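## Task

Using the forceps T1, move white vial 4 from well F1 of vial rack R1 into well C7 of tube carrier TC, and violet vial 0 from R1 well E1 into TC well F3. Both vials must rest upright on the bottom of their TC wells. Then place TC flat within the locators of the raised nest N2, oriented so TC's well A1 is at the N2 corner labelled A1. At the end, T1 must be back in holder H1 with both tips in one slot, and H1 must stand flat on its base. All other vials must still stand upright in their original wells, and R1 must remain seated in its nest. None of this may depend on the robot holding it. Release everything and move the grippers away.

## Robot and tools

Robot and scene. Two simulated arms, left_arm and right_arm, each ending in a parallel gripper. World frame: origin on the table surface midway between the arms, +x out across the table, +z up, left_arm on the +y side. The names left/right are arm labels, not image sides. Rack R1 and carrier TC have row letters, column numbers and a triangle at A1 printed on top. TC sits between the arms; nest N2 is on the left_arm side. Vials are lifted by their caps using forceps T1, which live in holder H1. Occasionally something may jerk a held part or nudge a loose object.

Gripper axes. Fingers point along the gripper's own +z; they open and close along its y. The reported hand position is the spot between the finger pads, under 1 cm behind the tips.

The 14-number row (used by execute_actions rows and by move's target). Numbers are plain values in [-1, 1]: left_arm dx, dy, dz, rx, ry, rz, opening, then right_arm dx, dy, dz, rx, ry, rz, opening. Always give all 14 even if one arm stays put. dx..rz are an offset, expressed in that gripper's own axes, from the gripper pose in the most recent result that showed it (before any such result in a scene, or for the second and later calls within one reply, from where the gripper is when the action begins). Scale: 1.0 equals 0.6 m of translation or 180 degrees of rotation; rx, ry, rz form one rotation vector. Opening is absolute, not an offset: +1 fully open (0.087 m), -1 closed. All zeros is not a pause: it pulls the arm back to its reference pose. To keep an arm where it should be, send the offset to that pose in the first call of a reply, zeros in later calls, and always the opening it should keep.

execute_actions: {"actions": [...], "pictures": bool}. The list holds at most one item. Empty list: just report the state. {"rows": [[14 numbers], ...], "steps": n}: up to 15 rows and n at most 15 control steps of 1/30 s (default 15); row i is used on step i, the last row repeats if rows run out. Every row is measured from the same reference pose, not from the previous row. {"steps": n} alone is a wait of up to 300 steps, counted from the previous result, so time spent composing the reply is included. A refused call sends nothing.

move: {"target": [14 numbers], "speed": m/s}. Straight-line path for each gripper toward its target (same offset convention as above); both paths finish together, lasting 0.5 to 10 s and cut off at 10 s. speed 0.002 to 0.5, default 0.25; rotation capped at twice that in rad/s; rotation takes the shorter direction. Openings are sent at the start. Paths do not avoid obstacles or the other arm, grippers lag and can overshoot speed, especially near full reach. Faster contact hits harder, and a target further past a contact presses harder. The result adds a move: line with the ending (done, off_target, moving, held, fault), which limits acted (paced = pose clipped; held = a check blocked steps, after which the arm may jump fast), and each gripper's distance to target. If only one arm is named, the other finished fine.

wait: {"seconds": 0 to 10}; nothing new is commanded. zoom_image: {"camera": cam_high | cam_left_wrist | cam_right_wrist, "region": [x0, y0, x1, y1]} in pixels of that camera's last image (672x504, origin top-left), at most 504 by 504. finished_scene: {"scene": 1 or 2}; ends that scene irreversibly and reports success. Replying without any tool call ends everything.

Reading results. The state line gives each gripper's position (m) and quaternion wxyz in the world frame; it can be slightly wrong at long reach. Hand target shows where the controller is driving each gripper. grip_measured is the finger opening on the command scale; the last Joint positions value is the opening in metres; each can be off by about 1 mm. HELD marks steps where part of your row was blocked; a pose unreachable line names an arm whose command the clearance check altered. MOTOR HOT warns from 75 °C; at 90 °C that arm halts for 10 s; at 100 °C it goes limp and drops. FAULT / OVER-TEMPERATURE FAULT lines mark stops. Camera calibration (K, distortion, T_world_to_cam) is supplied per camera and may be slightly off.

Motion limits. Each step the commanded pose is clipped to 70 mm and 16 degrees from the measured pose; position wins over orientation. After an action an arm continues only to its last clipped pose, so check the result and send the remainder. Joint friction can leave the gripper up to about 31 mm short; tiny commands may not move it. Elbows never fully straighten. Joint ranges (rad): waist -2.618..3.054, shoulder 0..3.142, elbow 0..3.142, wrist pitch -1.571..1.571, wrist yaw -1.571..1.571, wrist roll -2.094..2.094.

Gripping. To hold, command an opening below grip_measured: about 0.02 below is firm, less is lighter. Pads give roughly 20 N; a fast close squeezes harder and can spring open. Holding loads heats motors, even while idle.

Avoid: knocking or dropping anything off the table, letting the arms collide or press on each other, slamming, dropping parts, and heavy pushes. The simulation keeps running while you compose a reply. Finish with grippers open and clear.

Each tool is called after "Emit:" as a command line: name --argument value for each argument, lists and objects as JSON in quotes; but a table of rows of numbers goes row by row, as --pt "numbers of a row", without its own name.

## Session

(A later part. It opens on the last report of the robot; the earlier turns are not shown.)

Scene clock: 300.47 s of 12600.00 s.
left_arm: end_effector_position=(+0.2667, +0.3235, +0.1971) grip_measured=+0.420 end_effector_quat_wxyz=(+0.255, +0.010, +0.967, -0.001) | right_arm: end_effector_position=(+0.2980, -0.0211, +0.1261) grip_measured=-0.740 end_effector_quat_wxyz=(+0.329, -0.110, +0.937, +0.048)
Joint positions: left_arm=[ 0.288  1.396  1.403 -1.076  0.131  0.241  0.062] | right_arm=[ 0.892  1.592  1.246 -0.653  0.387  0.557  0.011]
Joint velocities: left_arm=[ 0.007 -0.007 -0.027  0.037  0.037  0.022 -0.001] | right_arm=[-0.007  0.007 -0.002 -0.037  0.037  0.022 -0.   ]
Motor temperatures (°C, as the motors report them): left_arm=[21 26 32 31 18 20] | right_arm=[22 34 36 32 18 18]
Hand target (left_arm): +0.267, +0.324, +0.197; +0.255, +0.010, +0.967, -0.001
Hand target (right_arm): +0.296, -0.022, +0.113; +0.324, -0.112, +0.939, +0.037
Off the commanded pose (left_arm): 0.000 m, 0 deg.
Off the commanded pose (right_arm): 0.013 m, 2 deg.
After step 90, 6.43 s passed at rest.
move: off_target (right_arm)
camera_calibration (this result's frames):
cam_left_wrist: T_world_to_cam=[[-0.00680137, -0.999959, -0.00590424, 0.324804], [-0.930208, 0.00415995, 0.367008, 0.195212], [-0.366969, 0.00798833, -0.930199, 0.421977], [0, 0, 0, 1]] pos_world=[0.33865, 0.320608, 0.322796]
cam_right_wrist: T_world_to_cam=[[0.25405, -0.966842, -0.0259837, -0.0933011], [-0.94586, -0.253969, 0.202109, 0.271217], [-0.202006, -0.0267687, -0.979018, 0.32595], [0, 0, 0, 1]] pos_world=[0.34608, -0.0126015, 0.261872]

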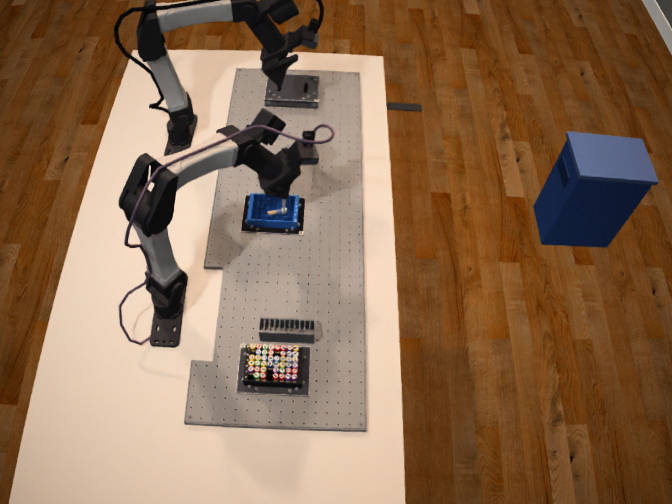

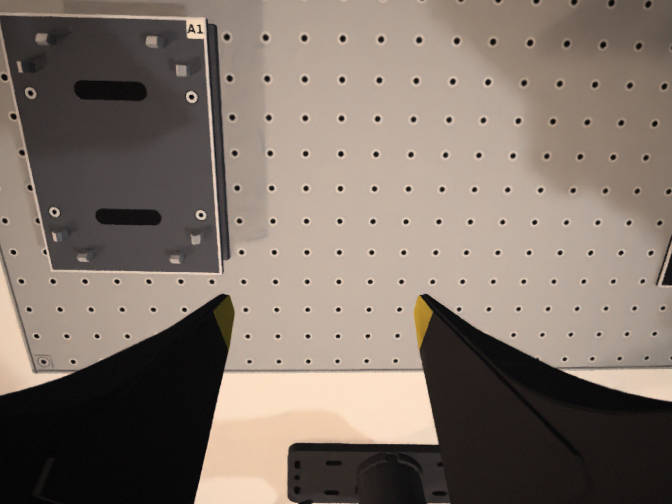

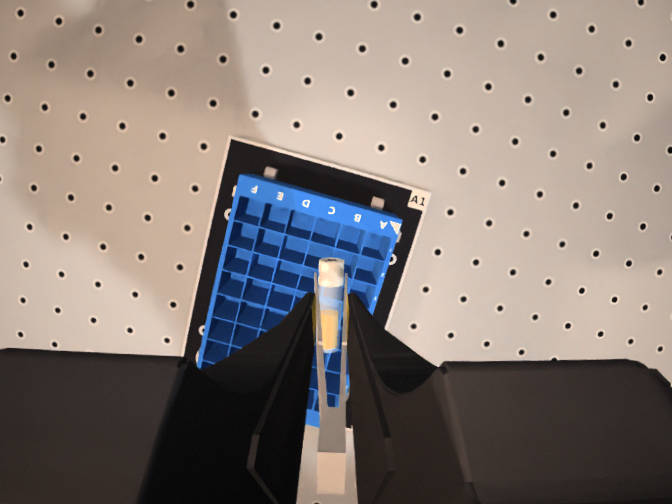

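Emit:
move --target '[0,0,0,0,0,0,0.42,0.021,-0.004,0.015,0,0.002,0,-0.74]' --speed 0.02

Emit:
zoom_image --camera "cam_right_wrist" --region '[280,220,380,320]'

Emit:
zoom_image --camera "cam_high" --region '[235,170,315,240]'

Scene clock: 310.27 s of 12600.00 s.
left_arm: end_effector_position=(+0.2667, +0.3235, +0.1971) grip_measured=+0.420 end_effector_quat_wxyz=(+0.255, +0.010, +0.967, -0.001) | right_arm: end_effector_position=(+0.2967, -0.0231, +0.1158) grip_measured=-0.740 end_effector_quat_wxyz=(+0.328, -0.110, +0.937, +0.046)
Joint positions: left_arm=[ 0.288  1.396  1.403 -1.076  0.131  0.241  0.062] | right_arm=[ 0.892  1.592  1.207 -0.619  0.388  0.558  0.011]
Joint velocities: left_arm=[ 0.002  0.002 -0.007  0.007 -0.11   0.022 -0.001] | right_arm=[ 0.007 -0.017  0.002 -0.007 -0.11  -0.051 -0.   ]
Motor temperatures (°C, as the motors report them): left_arm=[21 26 33 31 18 20] | right_arm=[22 33 36 32 19 18]
Hand target (left_arm): +0.267, +0.324, +0.197; +0.255, +0.010, +0.967, -0.001
Hand target (right_arm): +0.294, -0.025, +0.111; +0.326, -0.110, +0.938, +0.047
Off the commanded pose (left_arm): 0.000 m, 0 deg.
Off the commanded pose (right_arm): 0.005 m, 0 deg.
After step 90, 5.77 s passed at rest.
move: done
camera_calibration (this result's frames):
cam_left_wrist: T_world_to_cam=[[-0.00680137, -0.999959, -0.00590424, 0.324804], [-0.930208, 0.00415995, 0.367008, 0.195212], [-0.366969, 0.00798833, -0.930199, 0.421977], [0, 0, 0, 1]] pos_world=[0.33865, 0.320608, 0.322796]
cam_right_wrist: T_world_to_cam=[[0.252819, -0.967247, -0.0226944, -0.0951543], [-0.945674, -0.252, 0.20542, 0.271158], [-0.204411, -0.0304726, -0.978411, 0.316108], [0, 0, 0, 1]] pos_world=[0.3451, -0.0140733, 0.251423]

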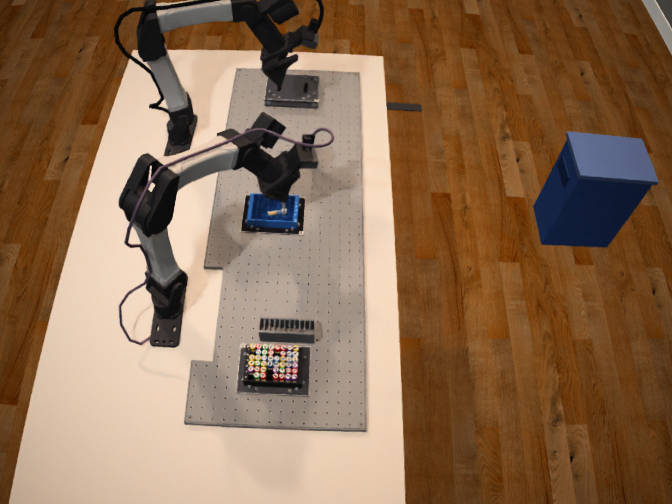

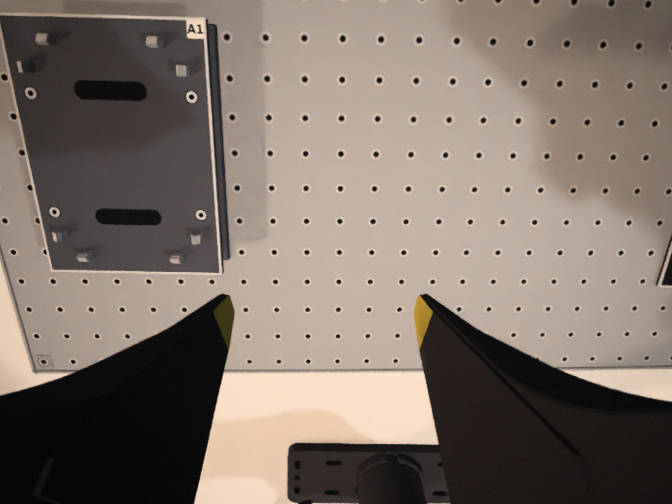

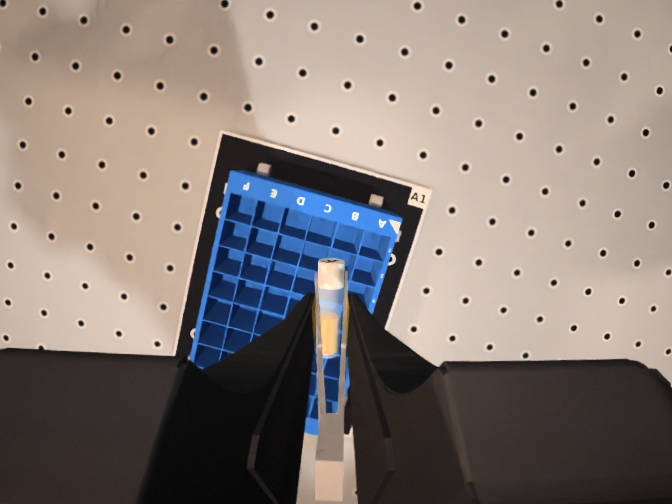

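Region (280, 220, 380, 320) of cam_right_wrist's 672x504 image, scaled by 5.040, with more detail than that image has.

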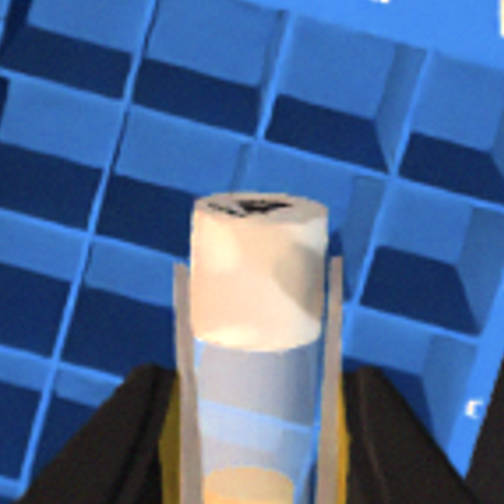

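Region (235, 170, 315, 240) of cam_high's 672x504 image, scaled by 6.300, with more detail than that image has; it fills the top 441 rows of this view, and the rest is white.

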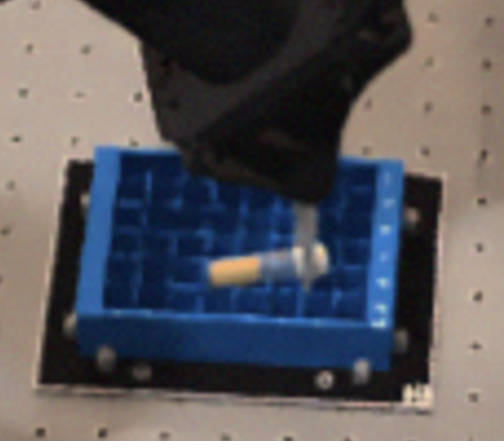

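Emit:
move --target '[0,0,0,0,0,0,0.42,0,0,0,0,0,0,-0.775]'

Emit:
move --target '[0,0,0,0,0,0,0.42,-0.026,0,-0.033,0,0,0,-0.775]' --speed 0.02

Emit:
zoom_image --camera "cam_high" --region '[235,170,315,240]'

Scene clock: 319.03 s of 12600.00 s.
left_arm: end_effector_position=(+0.2667, +0.3235, +0.1971) grip_measured=+0.420 end_effector_quat_wxyz=(+0.255, +0.010, +0.967, -0.001) | right_arm: end_effector_position=(+0.2968, -0.0229, +0.1159) grip_measured=-0.773 end_effector_quat_wxyz=(+0.328, -0.110, +0.937, +0.046)
Joint positions: left_arm=[ 0.288  1.396  1.403 -1.076  0.131  0.241  0.062] | right_arm=[ 0.892  1.592  1.207 -0.618  0.388  0.558  0.01 ]
Joint velocities: left_arm=[ 0.002  0.002 -0.007  0.11  -0.022  0.007  0.   ] | right_arm=[-0.002 -0.017 -0.007  0.022 -0.022  0.007 -0.001]
Motor temperatures (°C, as the motors report them): left_arm=[21 26 33 31 18 20] | right_arm=[21 34 35 32 19 18]
Hand target (left_arm): +0.267, +0.324, +0.197; +0.255, +0.010, +0.967, -0.001
Hand target (right_arm): +0.297, -0.023, +0.116; +0.328, -0.110, +0.937, +0.046
Off the commanded pose (left_arm): 0.000 m, 0 deg.
Off the commanded pose (right_arm): 0.000 m, 0 deg.
After step 90, 5.07 s passed at rest.
move: done
camera_calibration (this result's frames):
cam_left_wrist: T_world_to_cam=[[-0.00680137, -0.999959, -0.00590424, 0.324804], [-0.930208, 0.00415995, 0.367008, 0.195212], [-0.366969, 0.00798833, -0.930199, 0.421977], [0, 0, 0, 1]] pos_world=[0.33865, 0.320608, 0.322796]
cam_right_wrist: T_world_to_cam=[[0.252835, -0.967227, -0.0233874, -0.0949196], [-0.945818, -0.252184, 0.204526, 0.271478], [-0.203721, -0.0295911, -0.978582, 0.316096], [0, 0, 0, 1]] pos_world=[0.345163, -0.0139925, 0.251582]

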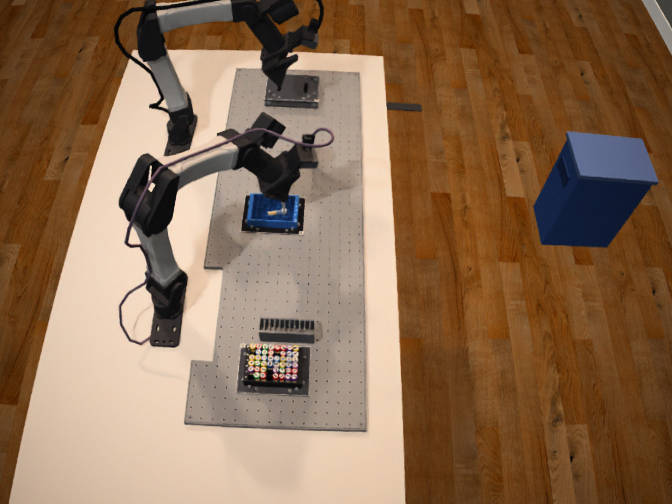

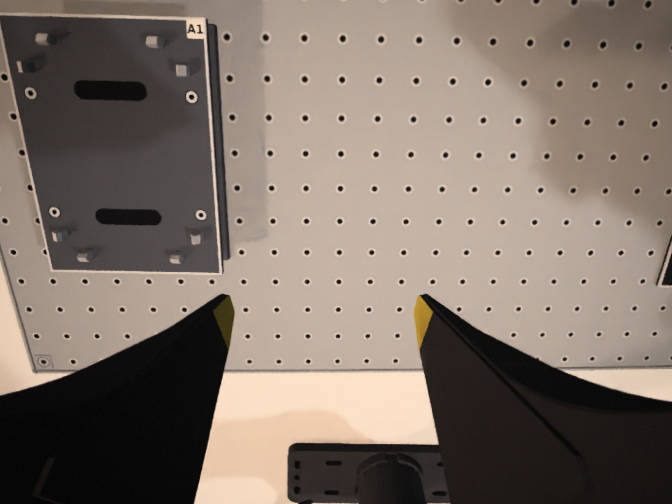

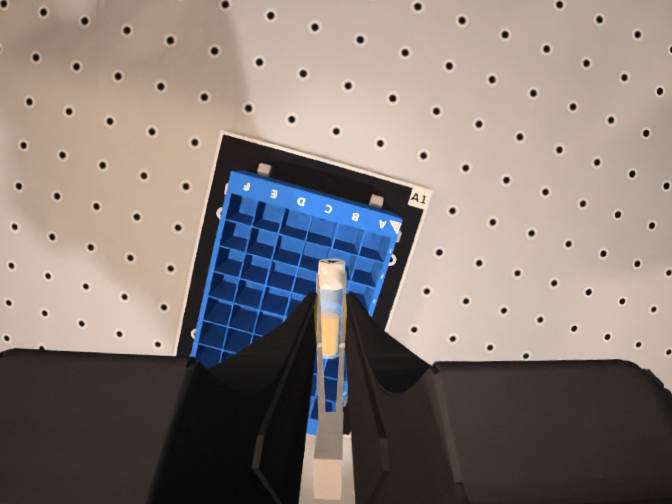

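Scene clock: 320.53 s of 12600.00 s.
left_arm: end_effector_position=(+0.2667, +0.3235, +0.1971) grip_measured=+0.420 end_effector_quat_wxyz=(+0.255, +0.010, +0.967, -0.001) | right_arm: end_effector_position=(+0.2967, -0.0230, +0.1325) grip_measured=-0.773 end_effector_quat_wxyz=(+0.325, -0.111, +0.938, +0.043)
Joint positions: left_arm=[ 0.288  1.396  1.403 -1.076  0.131  0.241  0.062] | right_arm=[ 0.892  1.592  1.277 -0.697  0.388  0.558  0.01 ]
Joint velocities: left_arm=[-0.002  0.002 -0.022 -0.051 -0.051  0.037  0.   ] | right_arm=[-0.012 -0.027 -0.007 -0.037  0.007  0.022  0.001]
Motor temperatures (°C, as the motors report them): left_arm=[21 26 33 31 18 20] | right_arm=[21 34 35 32 19 18]
Hand target (left_arm): +0.267, +0.324, +0.197; +0.255, +0.010, +0.967, -0.001
Hand target (right_arm): +0.297, -0.023, +0.141; +0.329, -0.110, +0.937, +0.047
Off the commanded pose (left_arm): 0.000 m, 0 deg.
Off the commanded pose (right_arm): 0.009 m, 1 deg.
move: done
camera_calibration (this result's frames):
cam_left_wrist: T_world_to_cam=[[-0.00680137, -0.999959, -0.00590424, 0.324804], [-0.930208, 0.00415995, 0.367008, 0.195212], [-0.366969, 0.00798833, -0.930199, 0.421977], [0, 0, 0, 1]] pos_world=[0.33865, 0.320608, 0.322796]
cam_right_wrist: T_world_to_cam=[[0.252719, -0.967375, -0.0178426, -0.0953169], [-0.944643, -0.250684, 0.211674, 0.266699], [-0.209241, -0.0366392, -0.977177, 0.33368], [0, 0, 0, 1]] pos_world=[0.345844, -0.0131241, 0.26791]

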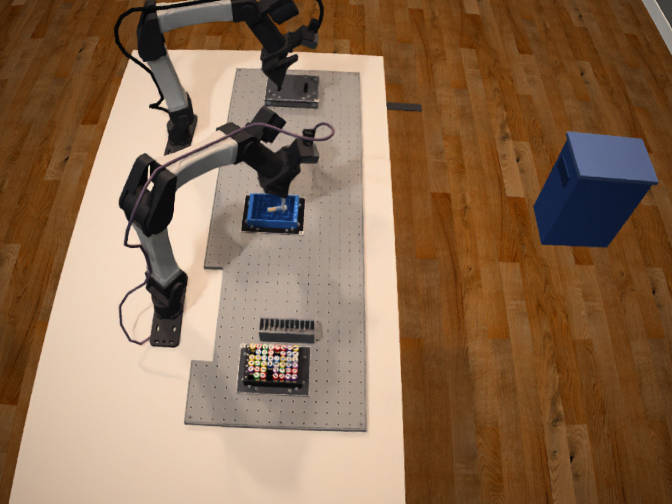

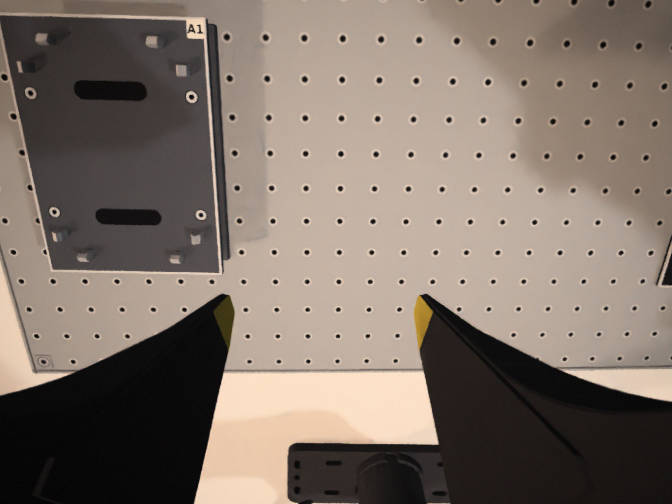

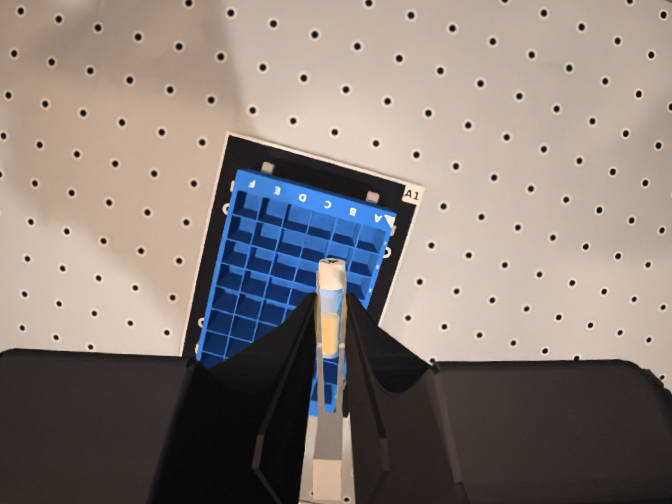

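Region (235, 170, 315, 240) of cam_high's 672x504 image, scaled by 6.300, with more detail than that image has; it fills the top 441 rows of this view, and the rest is white.

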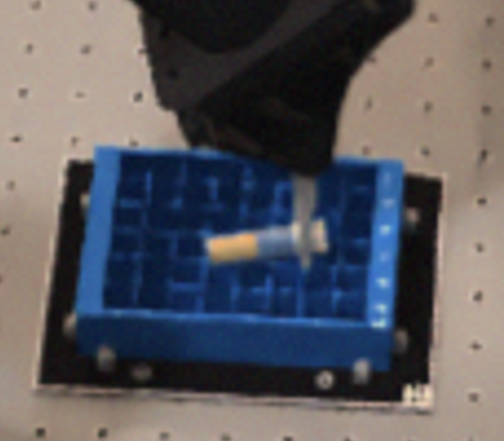

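Emit:
move --target '[0,0,0,0,0,0,0.42,-0.01,0.04,-0.013,0,0,0,-0.766]' --speed 0.03

Emit:
move --target '[0,0,0,0,0,0,0.42,0,0,0,0,0,0,-0.76]'

Scene clock: 335.47 s of 12600.00 s.
left_arm: end_effector_position=(+0.2667, +0.3235, +0.1971) grip_measured=+0.420 end_effector_quat_wxyz=(+0.255, +0.010, +0.967, -0.001) | right_arm: end_effector_position=(+0.2915, -0.0019, +0.1418) grip_measured=-0.765 end_effector_quat_wxyz=(+0.326, -0.110, +0.938, +0.051)
Joint positions: left_arm=[ 0.288  1.396  1.403 -1.076  0.131  0.241  0.062] | right_arm=[ 0.939  1.636  1.36  -0.742  0.403  0.603  0.01 ]
Joint velocities: left_arm=[-0.022 -0.007  0.007  0.037 -0.022 -0.037  0.001] | right_arm=[-0.012 -0.007 -0.007 -0.095 -0.051  0.037 -0.001]
Motor temperatures (°C, as the motors report them): left_arm=[21 26 33 31 18 20] | right_arm=[21 35 37 31 19 18]
Hand target (left_arm): +0.267, +0.324, +0.197; +0.255, +0.010, +0.967, -0.001
Hand target (right_arm): +0.291, +0.000, +0.142; +0.325, -0.111, +0.938, +0.044
Off the commanded pose (left_arm): 0.000 m, 0 deg.
Off the commanded pose (right_arm): 0.002 m, 1 deg.
After step 90, 10.80 s passed at rest.
move: done
camera_calibration (this result's frames):
cam_left_wrist: T_world_to_cam=[[-0.00680137, -0.999959, -0.00590424, 0.324804], [-0.930208, 0.00415995, 0.367008, 0.195212], [-0.366969, 0.00798833, -0.930199, 0.421977], [0, 0, 0, 1]] pos_world=[0.33865, 0.320608, 0.322796]
cam_right_wrist: T_world_to_cam=[[0.256463, -0.966044, -0.0313917, -0.0726349], [-0.94352, -0.257267, 0.208766, 0.265123], [-0.209753, -0.023922, -0.977462, 0.342639], [0, 0, 0, 1]] pos_world=[0.340647, 0.00623549, 0.277287]

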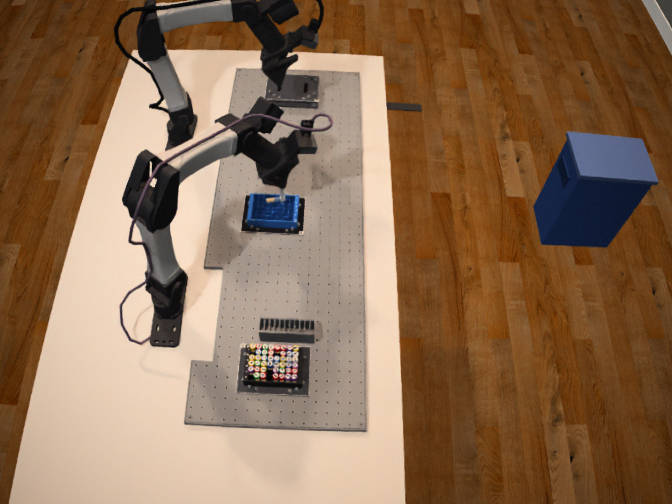

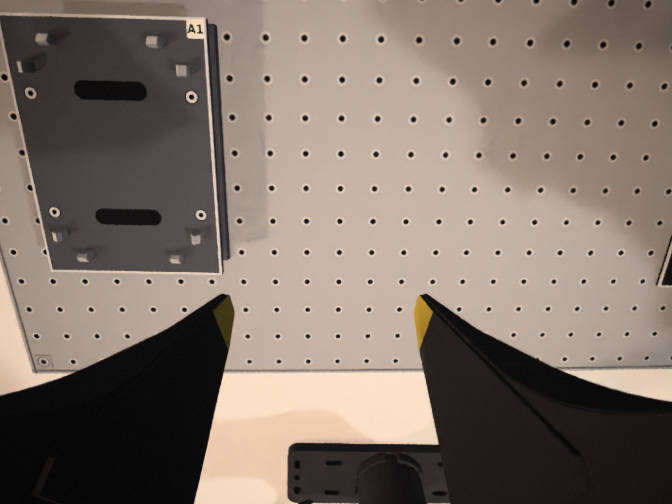

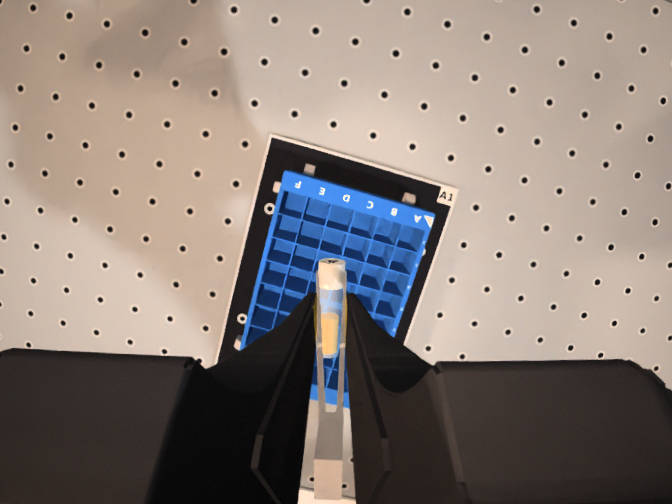

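Scene clock: 335.97 s of 12600.00 s.
left_arm: end_effector_position=(+0.2667, +0.3235, +0.1971) grip_measured=+0.420 end_effector_quat_wxyz=(+0.255, +0.010, +0.967, -0.001) | right_arm: end_effector_position=(+0.2915, -0.0019, +0.1418) grip_measured=-0.759 end_effector_quat_wxyz=(+0.326, -0.110, +0.938, +0.051)
Joint positions: left_arm=[ 0.288  1.396  1.403 -1.076  0.131  0.241  0.062] | right_arm=[ 0.939  1.636  1.36  -0.742  0.403  0.603  0.011]
Joint velocities: left_arm=[-0.007 -0.012 -0.007  0.051 -0.051 -0.037 -0.   ] | right_arm=[-0.007 -0.002 -0.002  0.037 -0.051  0.007  0.001]
Motor temperatures (°C, as the motors report them): left_arm=[21 26 33 31 18 20] | right_arm=[21 35 37 31 19 18]
Hand target (left_arm): +0.267, +0.324, +0.197; +0.255, +0.010, +0.967, -0.001
Hand target (right_arm): +0.291, -0.002, +0.142; +0.326, -0.110, +0.938, +0.051
Off the commanded pose (left_arm): 0.000 m, 0 deg.
Off the commanded pose (right_arm): 0.000 m, 0 deg.
move: done
camera_calibration (this result's frames):
cam_left_wrist: T_world_to_cam=[[-0.00680137, -0.999959, -0.00590424, 0.324804], [-0.930208, 0.00415995, 0.367008, 0.195212], [-0.366969, 0.00798833, -0.930199, 0.421977], [0, 0, 0, 1]] pos_world=[0.33865, 0.320608, 0.322796]
cam_right_wrist: T_world_to_cam=[[0.256463, -0.966044, -0.0313917, -0.0726349], [-0.94352, -0.257267, 0.208766, 0.265123], [-0.209753, -0.023922, -0.977462, 0.342639], [0, 0, 0, 1]] pos_world=[0.340647, 0.00623549, 0.277287]

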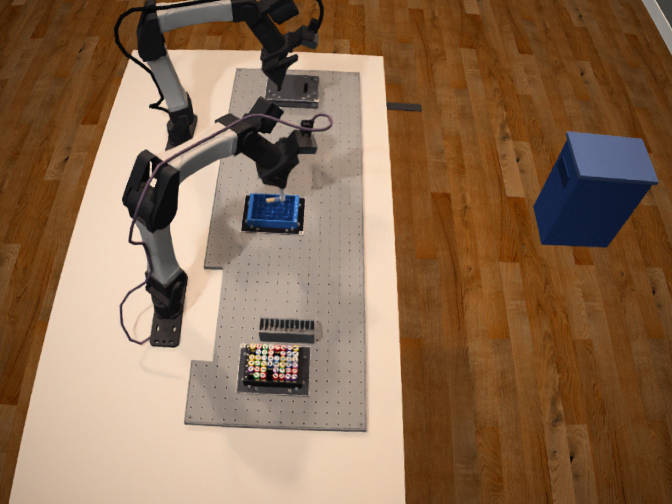

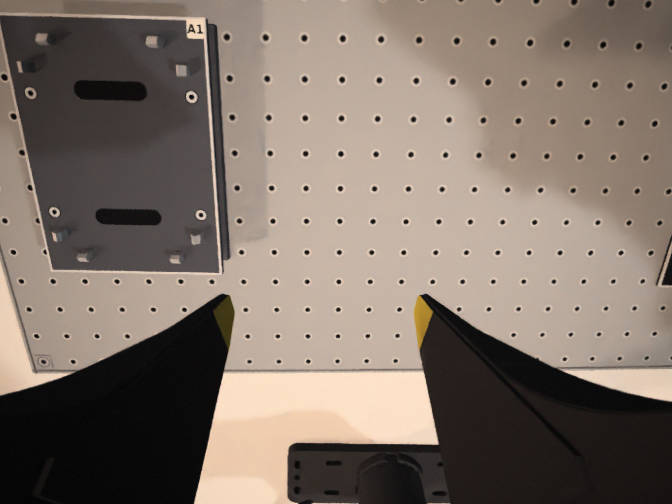

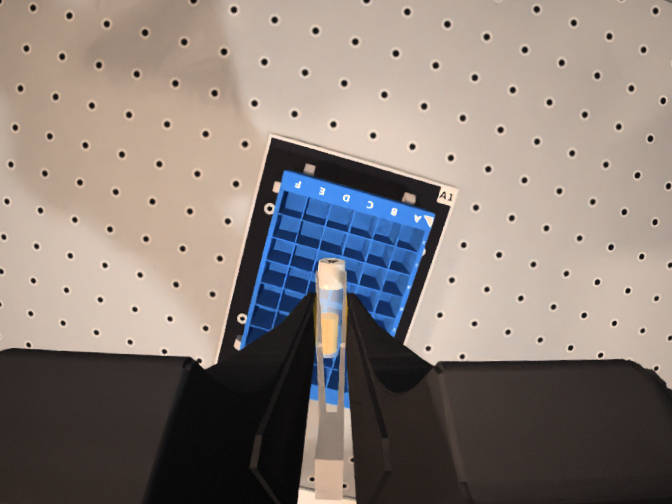

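Emit:
execute_actions --actions '[]'

Scene clock: 359.57 s of 12600.00 s.
left_arm: end_effector_position=(+0.2667, +0.3235, +0.1971) grip_measured=+0.420 end_effector_quat_wxyz=(+0.255, +0.010, +0.967, -0.001) | right_arm: end_effector_position=(+0.2915, -0.0019, +0.1418) grip_measured=-0.759 end_effector_quat_wxyz=(+0.326, -0.110, +0.938, +0.051)
Joint positions: left_arm=[ 0.288  1.396  1.403 -1.076  0.131  0.241  0.062] | right_arm=[ 0.939  1.636  1.36  -0.742  0.403  0.603  0.011]
Joint velocities: left_arm=[-0.002 -0.017  0.012  0.081 -0.066  0.022  0.001] | right_arm=[-0.012 -0.007 -0.002 -0.051  0.007 -0.081  0.001]
Motor temperatures (°C, as the motors report them): left_arm=[21 26 33 31 18 20] | right_arm=[21 35 38 31 19 18]
Hand target (left_arm): +0.267, +0.324, +0.197; +0.255, +0.010, +0.967, -0.001
Hand target (right_arm): +0.291, -0.002, +0.142; +0.326, -0.110, +0.938, +0.051
Off the commanded pose (left_arm): 0.000 m, 0 deg.
Off the commanded pose (right_arm): 0.000 m, 0 deg.
Steps of this call (steps 1 to 90: nothing new was sent; then 20.60 s passed at rest). Readings (end_effector_position):
1: left_arm (+0.2667, +0.3235, +0.1971) | right_arm (+0.2915, -0.0019, +0.1418)
2: left_arm (+0.2667, +0.3235, +0.1971) | right_arm (+0.2915, -0.0019, +0.1418)
4: left_arm (+0.2667, +0.3235, +0.1971) | right_arm (+0.2915, -0.0019, +0.1418)
8: left_arm (+0.2667, +0.3235, +0.1971) | right_arm (+0.2915, -0.0019, +0.1418)
90: the state above
camera_calibration (this result's frames):
cam_left_wrist: T_world_to_cam=[[-0.00680137, -0.999959, -0.00590424, 0.324804], [-0.930208, 0.00415995, 0.367008, 0.195212], [-0.366969, 0.00798833, -0.930199, 0.421977], [0, 0, 0, 1]] pos_world=[0.33865, 0.320608, 0.322796]
cam_right_wrist: T_world_to_cam=[[0.256463, -0.966044, -0.0313917, -0.0726349], [-0.94352, -0.257267, 0.208766, 0.265123], [-0.209753, -0.023922, -0.977462, 0.342639], [0, 0, 0, 1]] pos_world=[0.340647, 0.00623549, 0.277287]

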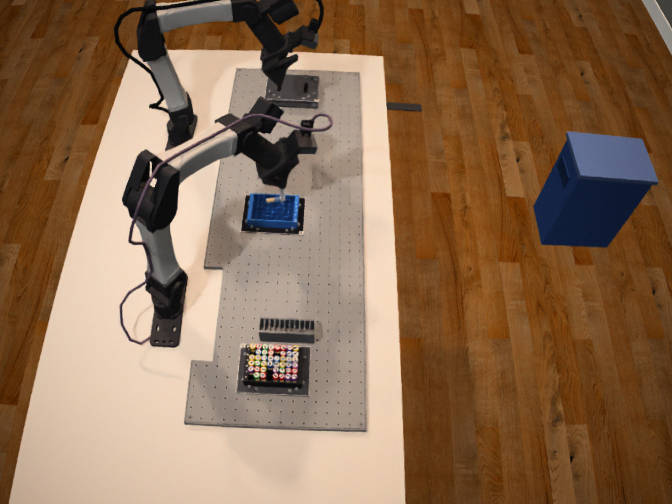

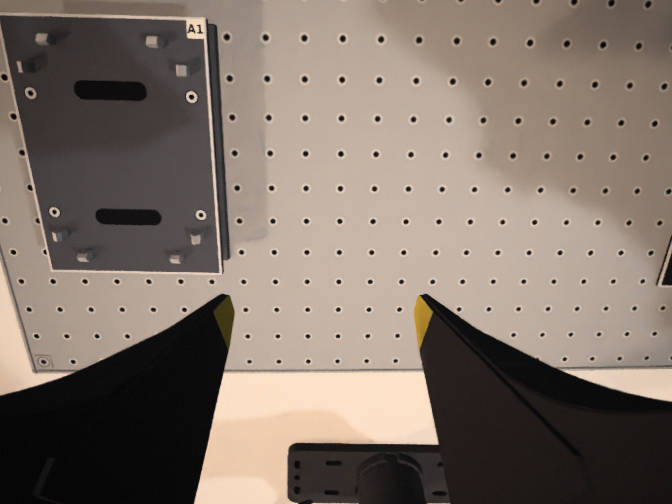

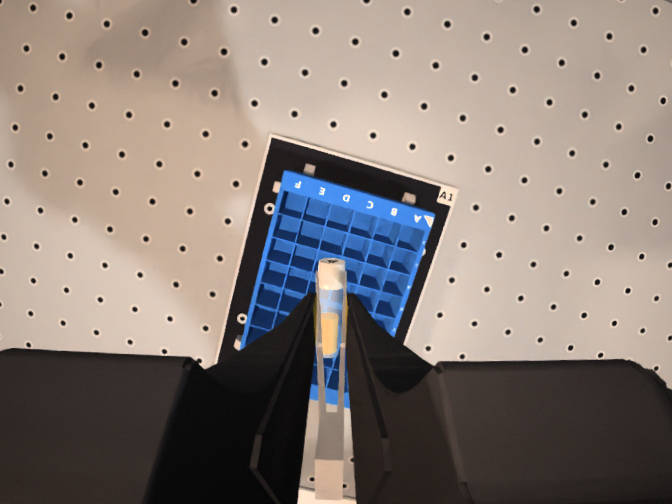

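Emit:
move --target '[0,0,0,0,0,0,0.42,0,0,0,0,0,0,-0.754]'

Emit:
zoom_image --camera "cam_high" --region '[220,150,340,240]'

Scene clock: 367.13 s of 12600.00 s.
left_arm: end_effector_position=(+0.2667, +0.3235, +0.1971) grip_measured=+0.420 end_effector_quat_wxyz=(+0.255, +0.010, +0.967, -0.001) | right_arm: end_effector_position=(+0.2915, -0.0019, +0.1418) grip_measured=-0.754 end_effector_quat_wxyz=(+0.326, -0.110, +0.938, +0.051)
Joint positions: left_arm=[ 0.288  1.396  1.403 -1.076  0.131  0.241  0.062] | right_arm=[ 0.939  1.636  1.36  -0.742  0.403  0.603  0.011]
Joint velocities: left_arm=[-0.002  0.002  0.017  0.022 -0.095 -0.007  0.001] | right_arm=[-0.022 -0.017  0.002  0.022 -0.051  0.022 -0.   ]
Motor temperatures (°C, as the motors report them): left_arm=[21 26 33 32 18 20] | right_arm=[21 35 38 31 19 18]
Hand target (left_arm): +0.267, +0.324, +0.197; +0.255, +0.010, +0.967, -0.001
Hand target (right_arm): +0.291, -0.002, +0.142; +0.326, -0.110, +0.938, +0.051
Off the commanded pose (left_arm): 0.000 m, 0 deg.
Off the commanded pose (right_arm): 0.000 m, 0 deg.
After step 90, 3.87 s passed at rest.
move: done
camera_calibration (this result's frames):
cam_left_wrist: T_world_to_cam=[[-0.00680137, -0.999959, -0.00590424, 0.324804], [-0.930208, 0.00415995, 0.367008, 0.195212], [-0.366969, 0.00798833, -0.930199, 0.421977], [0, 0, 0, 1]] pos_world=[0.33865, 0.320608, 0.322796]
cam_right_wrist: T_world_to_cam=[[0.256463, -0.966044, -0.0313917, -0.0726349], [-0.94352, -0.257267, 0.208766, 0.265123], [-0.209753, -0.023922, -0.977462, 0.342639], [0, 0, 0, 1]] pos_world=[0.340647, 0.00623549, 0.277287]

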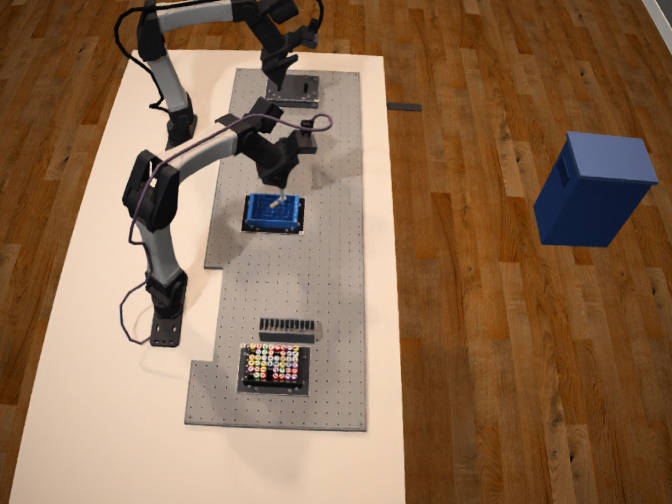

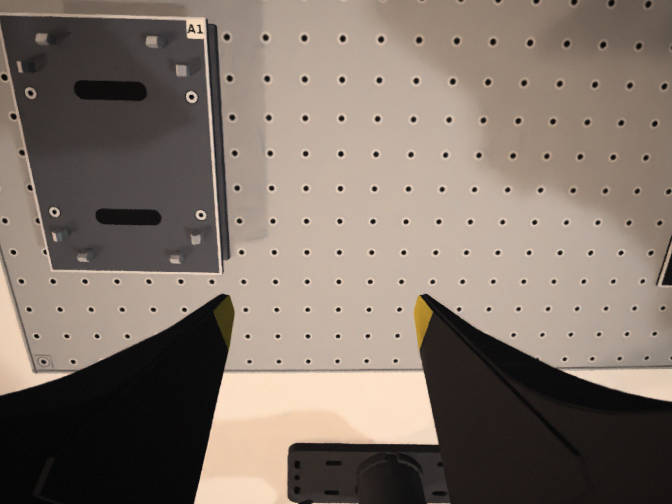

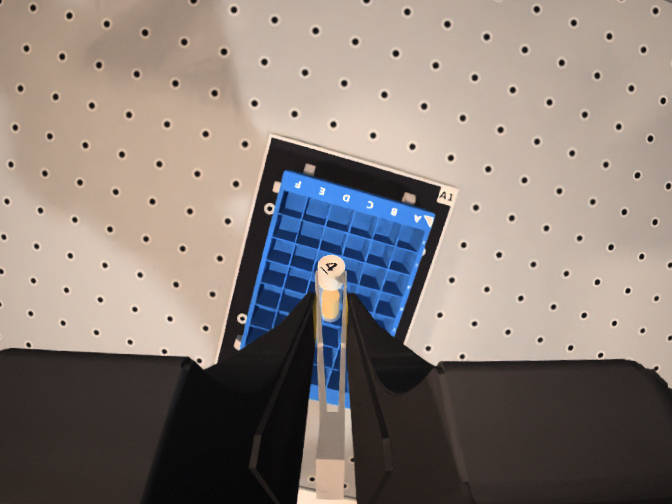

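Region (220, 150, 340, 240) of cam_high's 672x504 image, scaled by 4.200, with more detail than that image has; it fills the top 378 rows of this view, and the rest is white.

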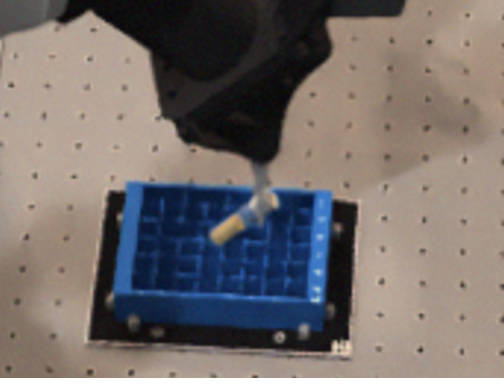

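Pivoted. Lift slowly.

Emit:
move --target '[0,0,0,0,0,0,0.42,-0.028,0,-0.036,0,0,0,-0.755]' --speed 0.015

Emit:
zoom_image --camera "cam_high" --region '[220,150,340,240]'

Scene clock: 376.67 s of 12600.00 s.
left_arm: end_effector_position=(+0.2667, +0.3235, +0.1971) grip_measured=+0.420 end_effector_quat_wxyz=(+0.255, +0.010, +0.967, -0.001) | right_arm: end_effector_position=(+0.2915, -0.0019, +0.1643) grip_measured=-0.755 end_effector_quat_wxyz=(+0.326, -0.110, +0.938, +0.051)
Joint positions: left_arm=[ 0.288  1.396  1.403 -1.076  0.131  0.241  0.062] | right_arm=[ 0.939  1.636  1.449 -0.83   0.403  0.603  0.011]
Joint velocities: left_arm=[ 0.002  0.007 -0.002  0.037 -0.007  0.022 -0.   ] | right_arm=[-0.002 -0.002 -0.012  0.022 -0.007  0.022  0.001]
Motor temperatures (°C, as the motors report them): left_arm=[21 26 33 32 18 20] | right_arm=[21 36 38 31 19 18]
Hand target (left_arm): +0.267, +0.324, +0.197; +0.255, +0.010, +0.967, -0.001
Hand target (right_arm): +0.291, -0.002, +0.169; +0.326, -0.110, +0.938, +0.051
Off the commanded pose (left_arm): 0.000 m, 0 deg.
Off the commanded pose (right_arm): 0.005 m, 0 deg.
After step 90, 4.50 s passed at rest.
move: done
camera_calibration (this result's frames):
cam_left_wrist: T_world_to_cam=[[-0.00680137, -0.999959, -0.00590424, 0.324804], [-0.930208, 0.00415995, 0.367008, 0.195212], [-0.366969, 0.00798833, -0.930199, 0.421977], [0, 0, 0, 1]] pos_world=[0.33865, 0.320608, 0.322796]
cam_right_wrist: T_world_to_cam=[[0.256477, -0.966025, -0.0318793, -0.071875], [-0.943612, -0.257397, 0.208189, 0.260524], [-0.209322, -0.0233139, -0.977569, 0.364507], [0, 0, 0, 1]] pos_world=[0.340567, 0.00612299, 0.299802]

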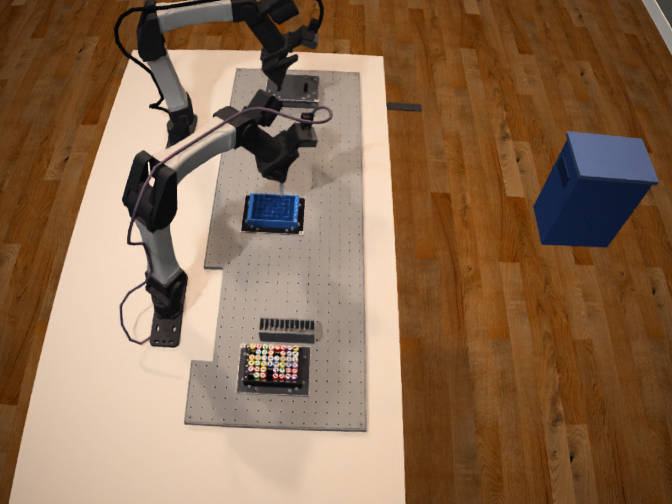

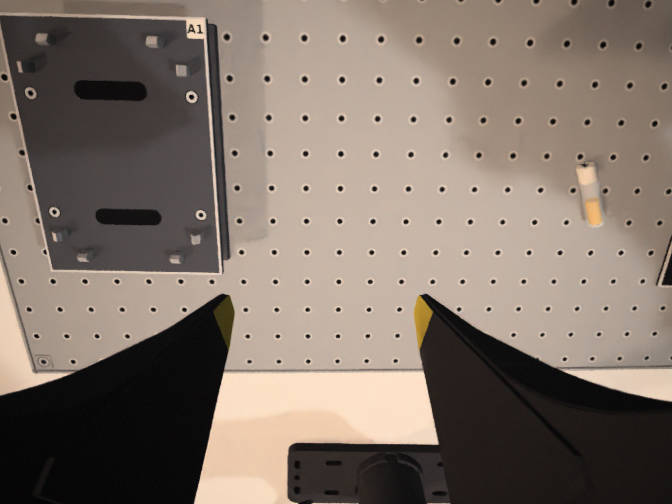

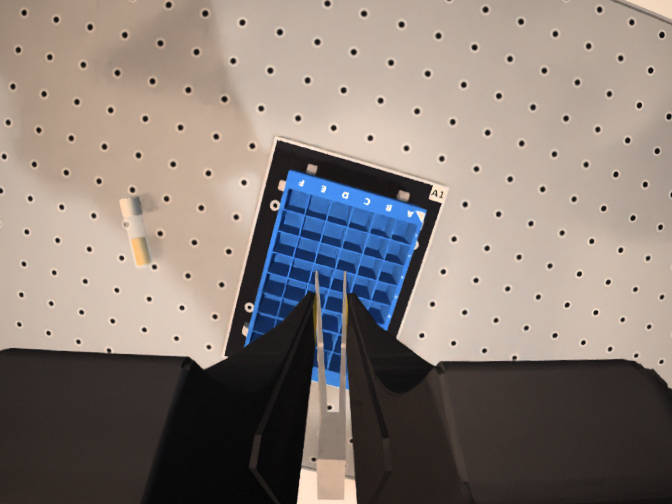

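Region (220, 150, 340, 240) of cam_high's 672x504 image, scaled by 4.200, with more detail than that image has; it fills the top 378 rows of this view, and the rest is white.

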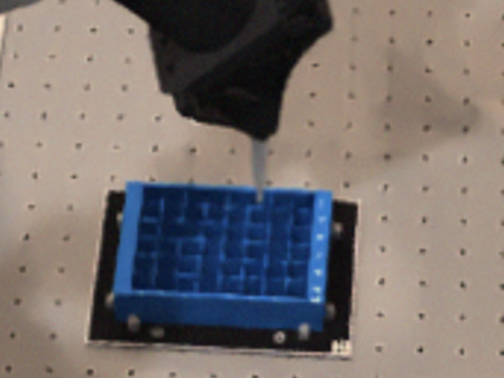

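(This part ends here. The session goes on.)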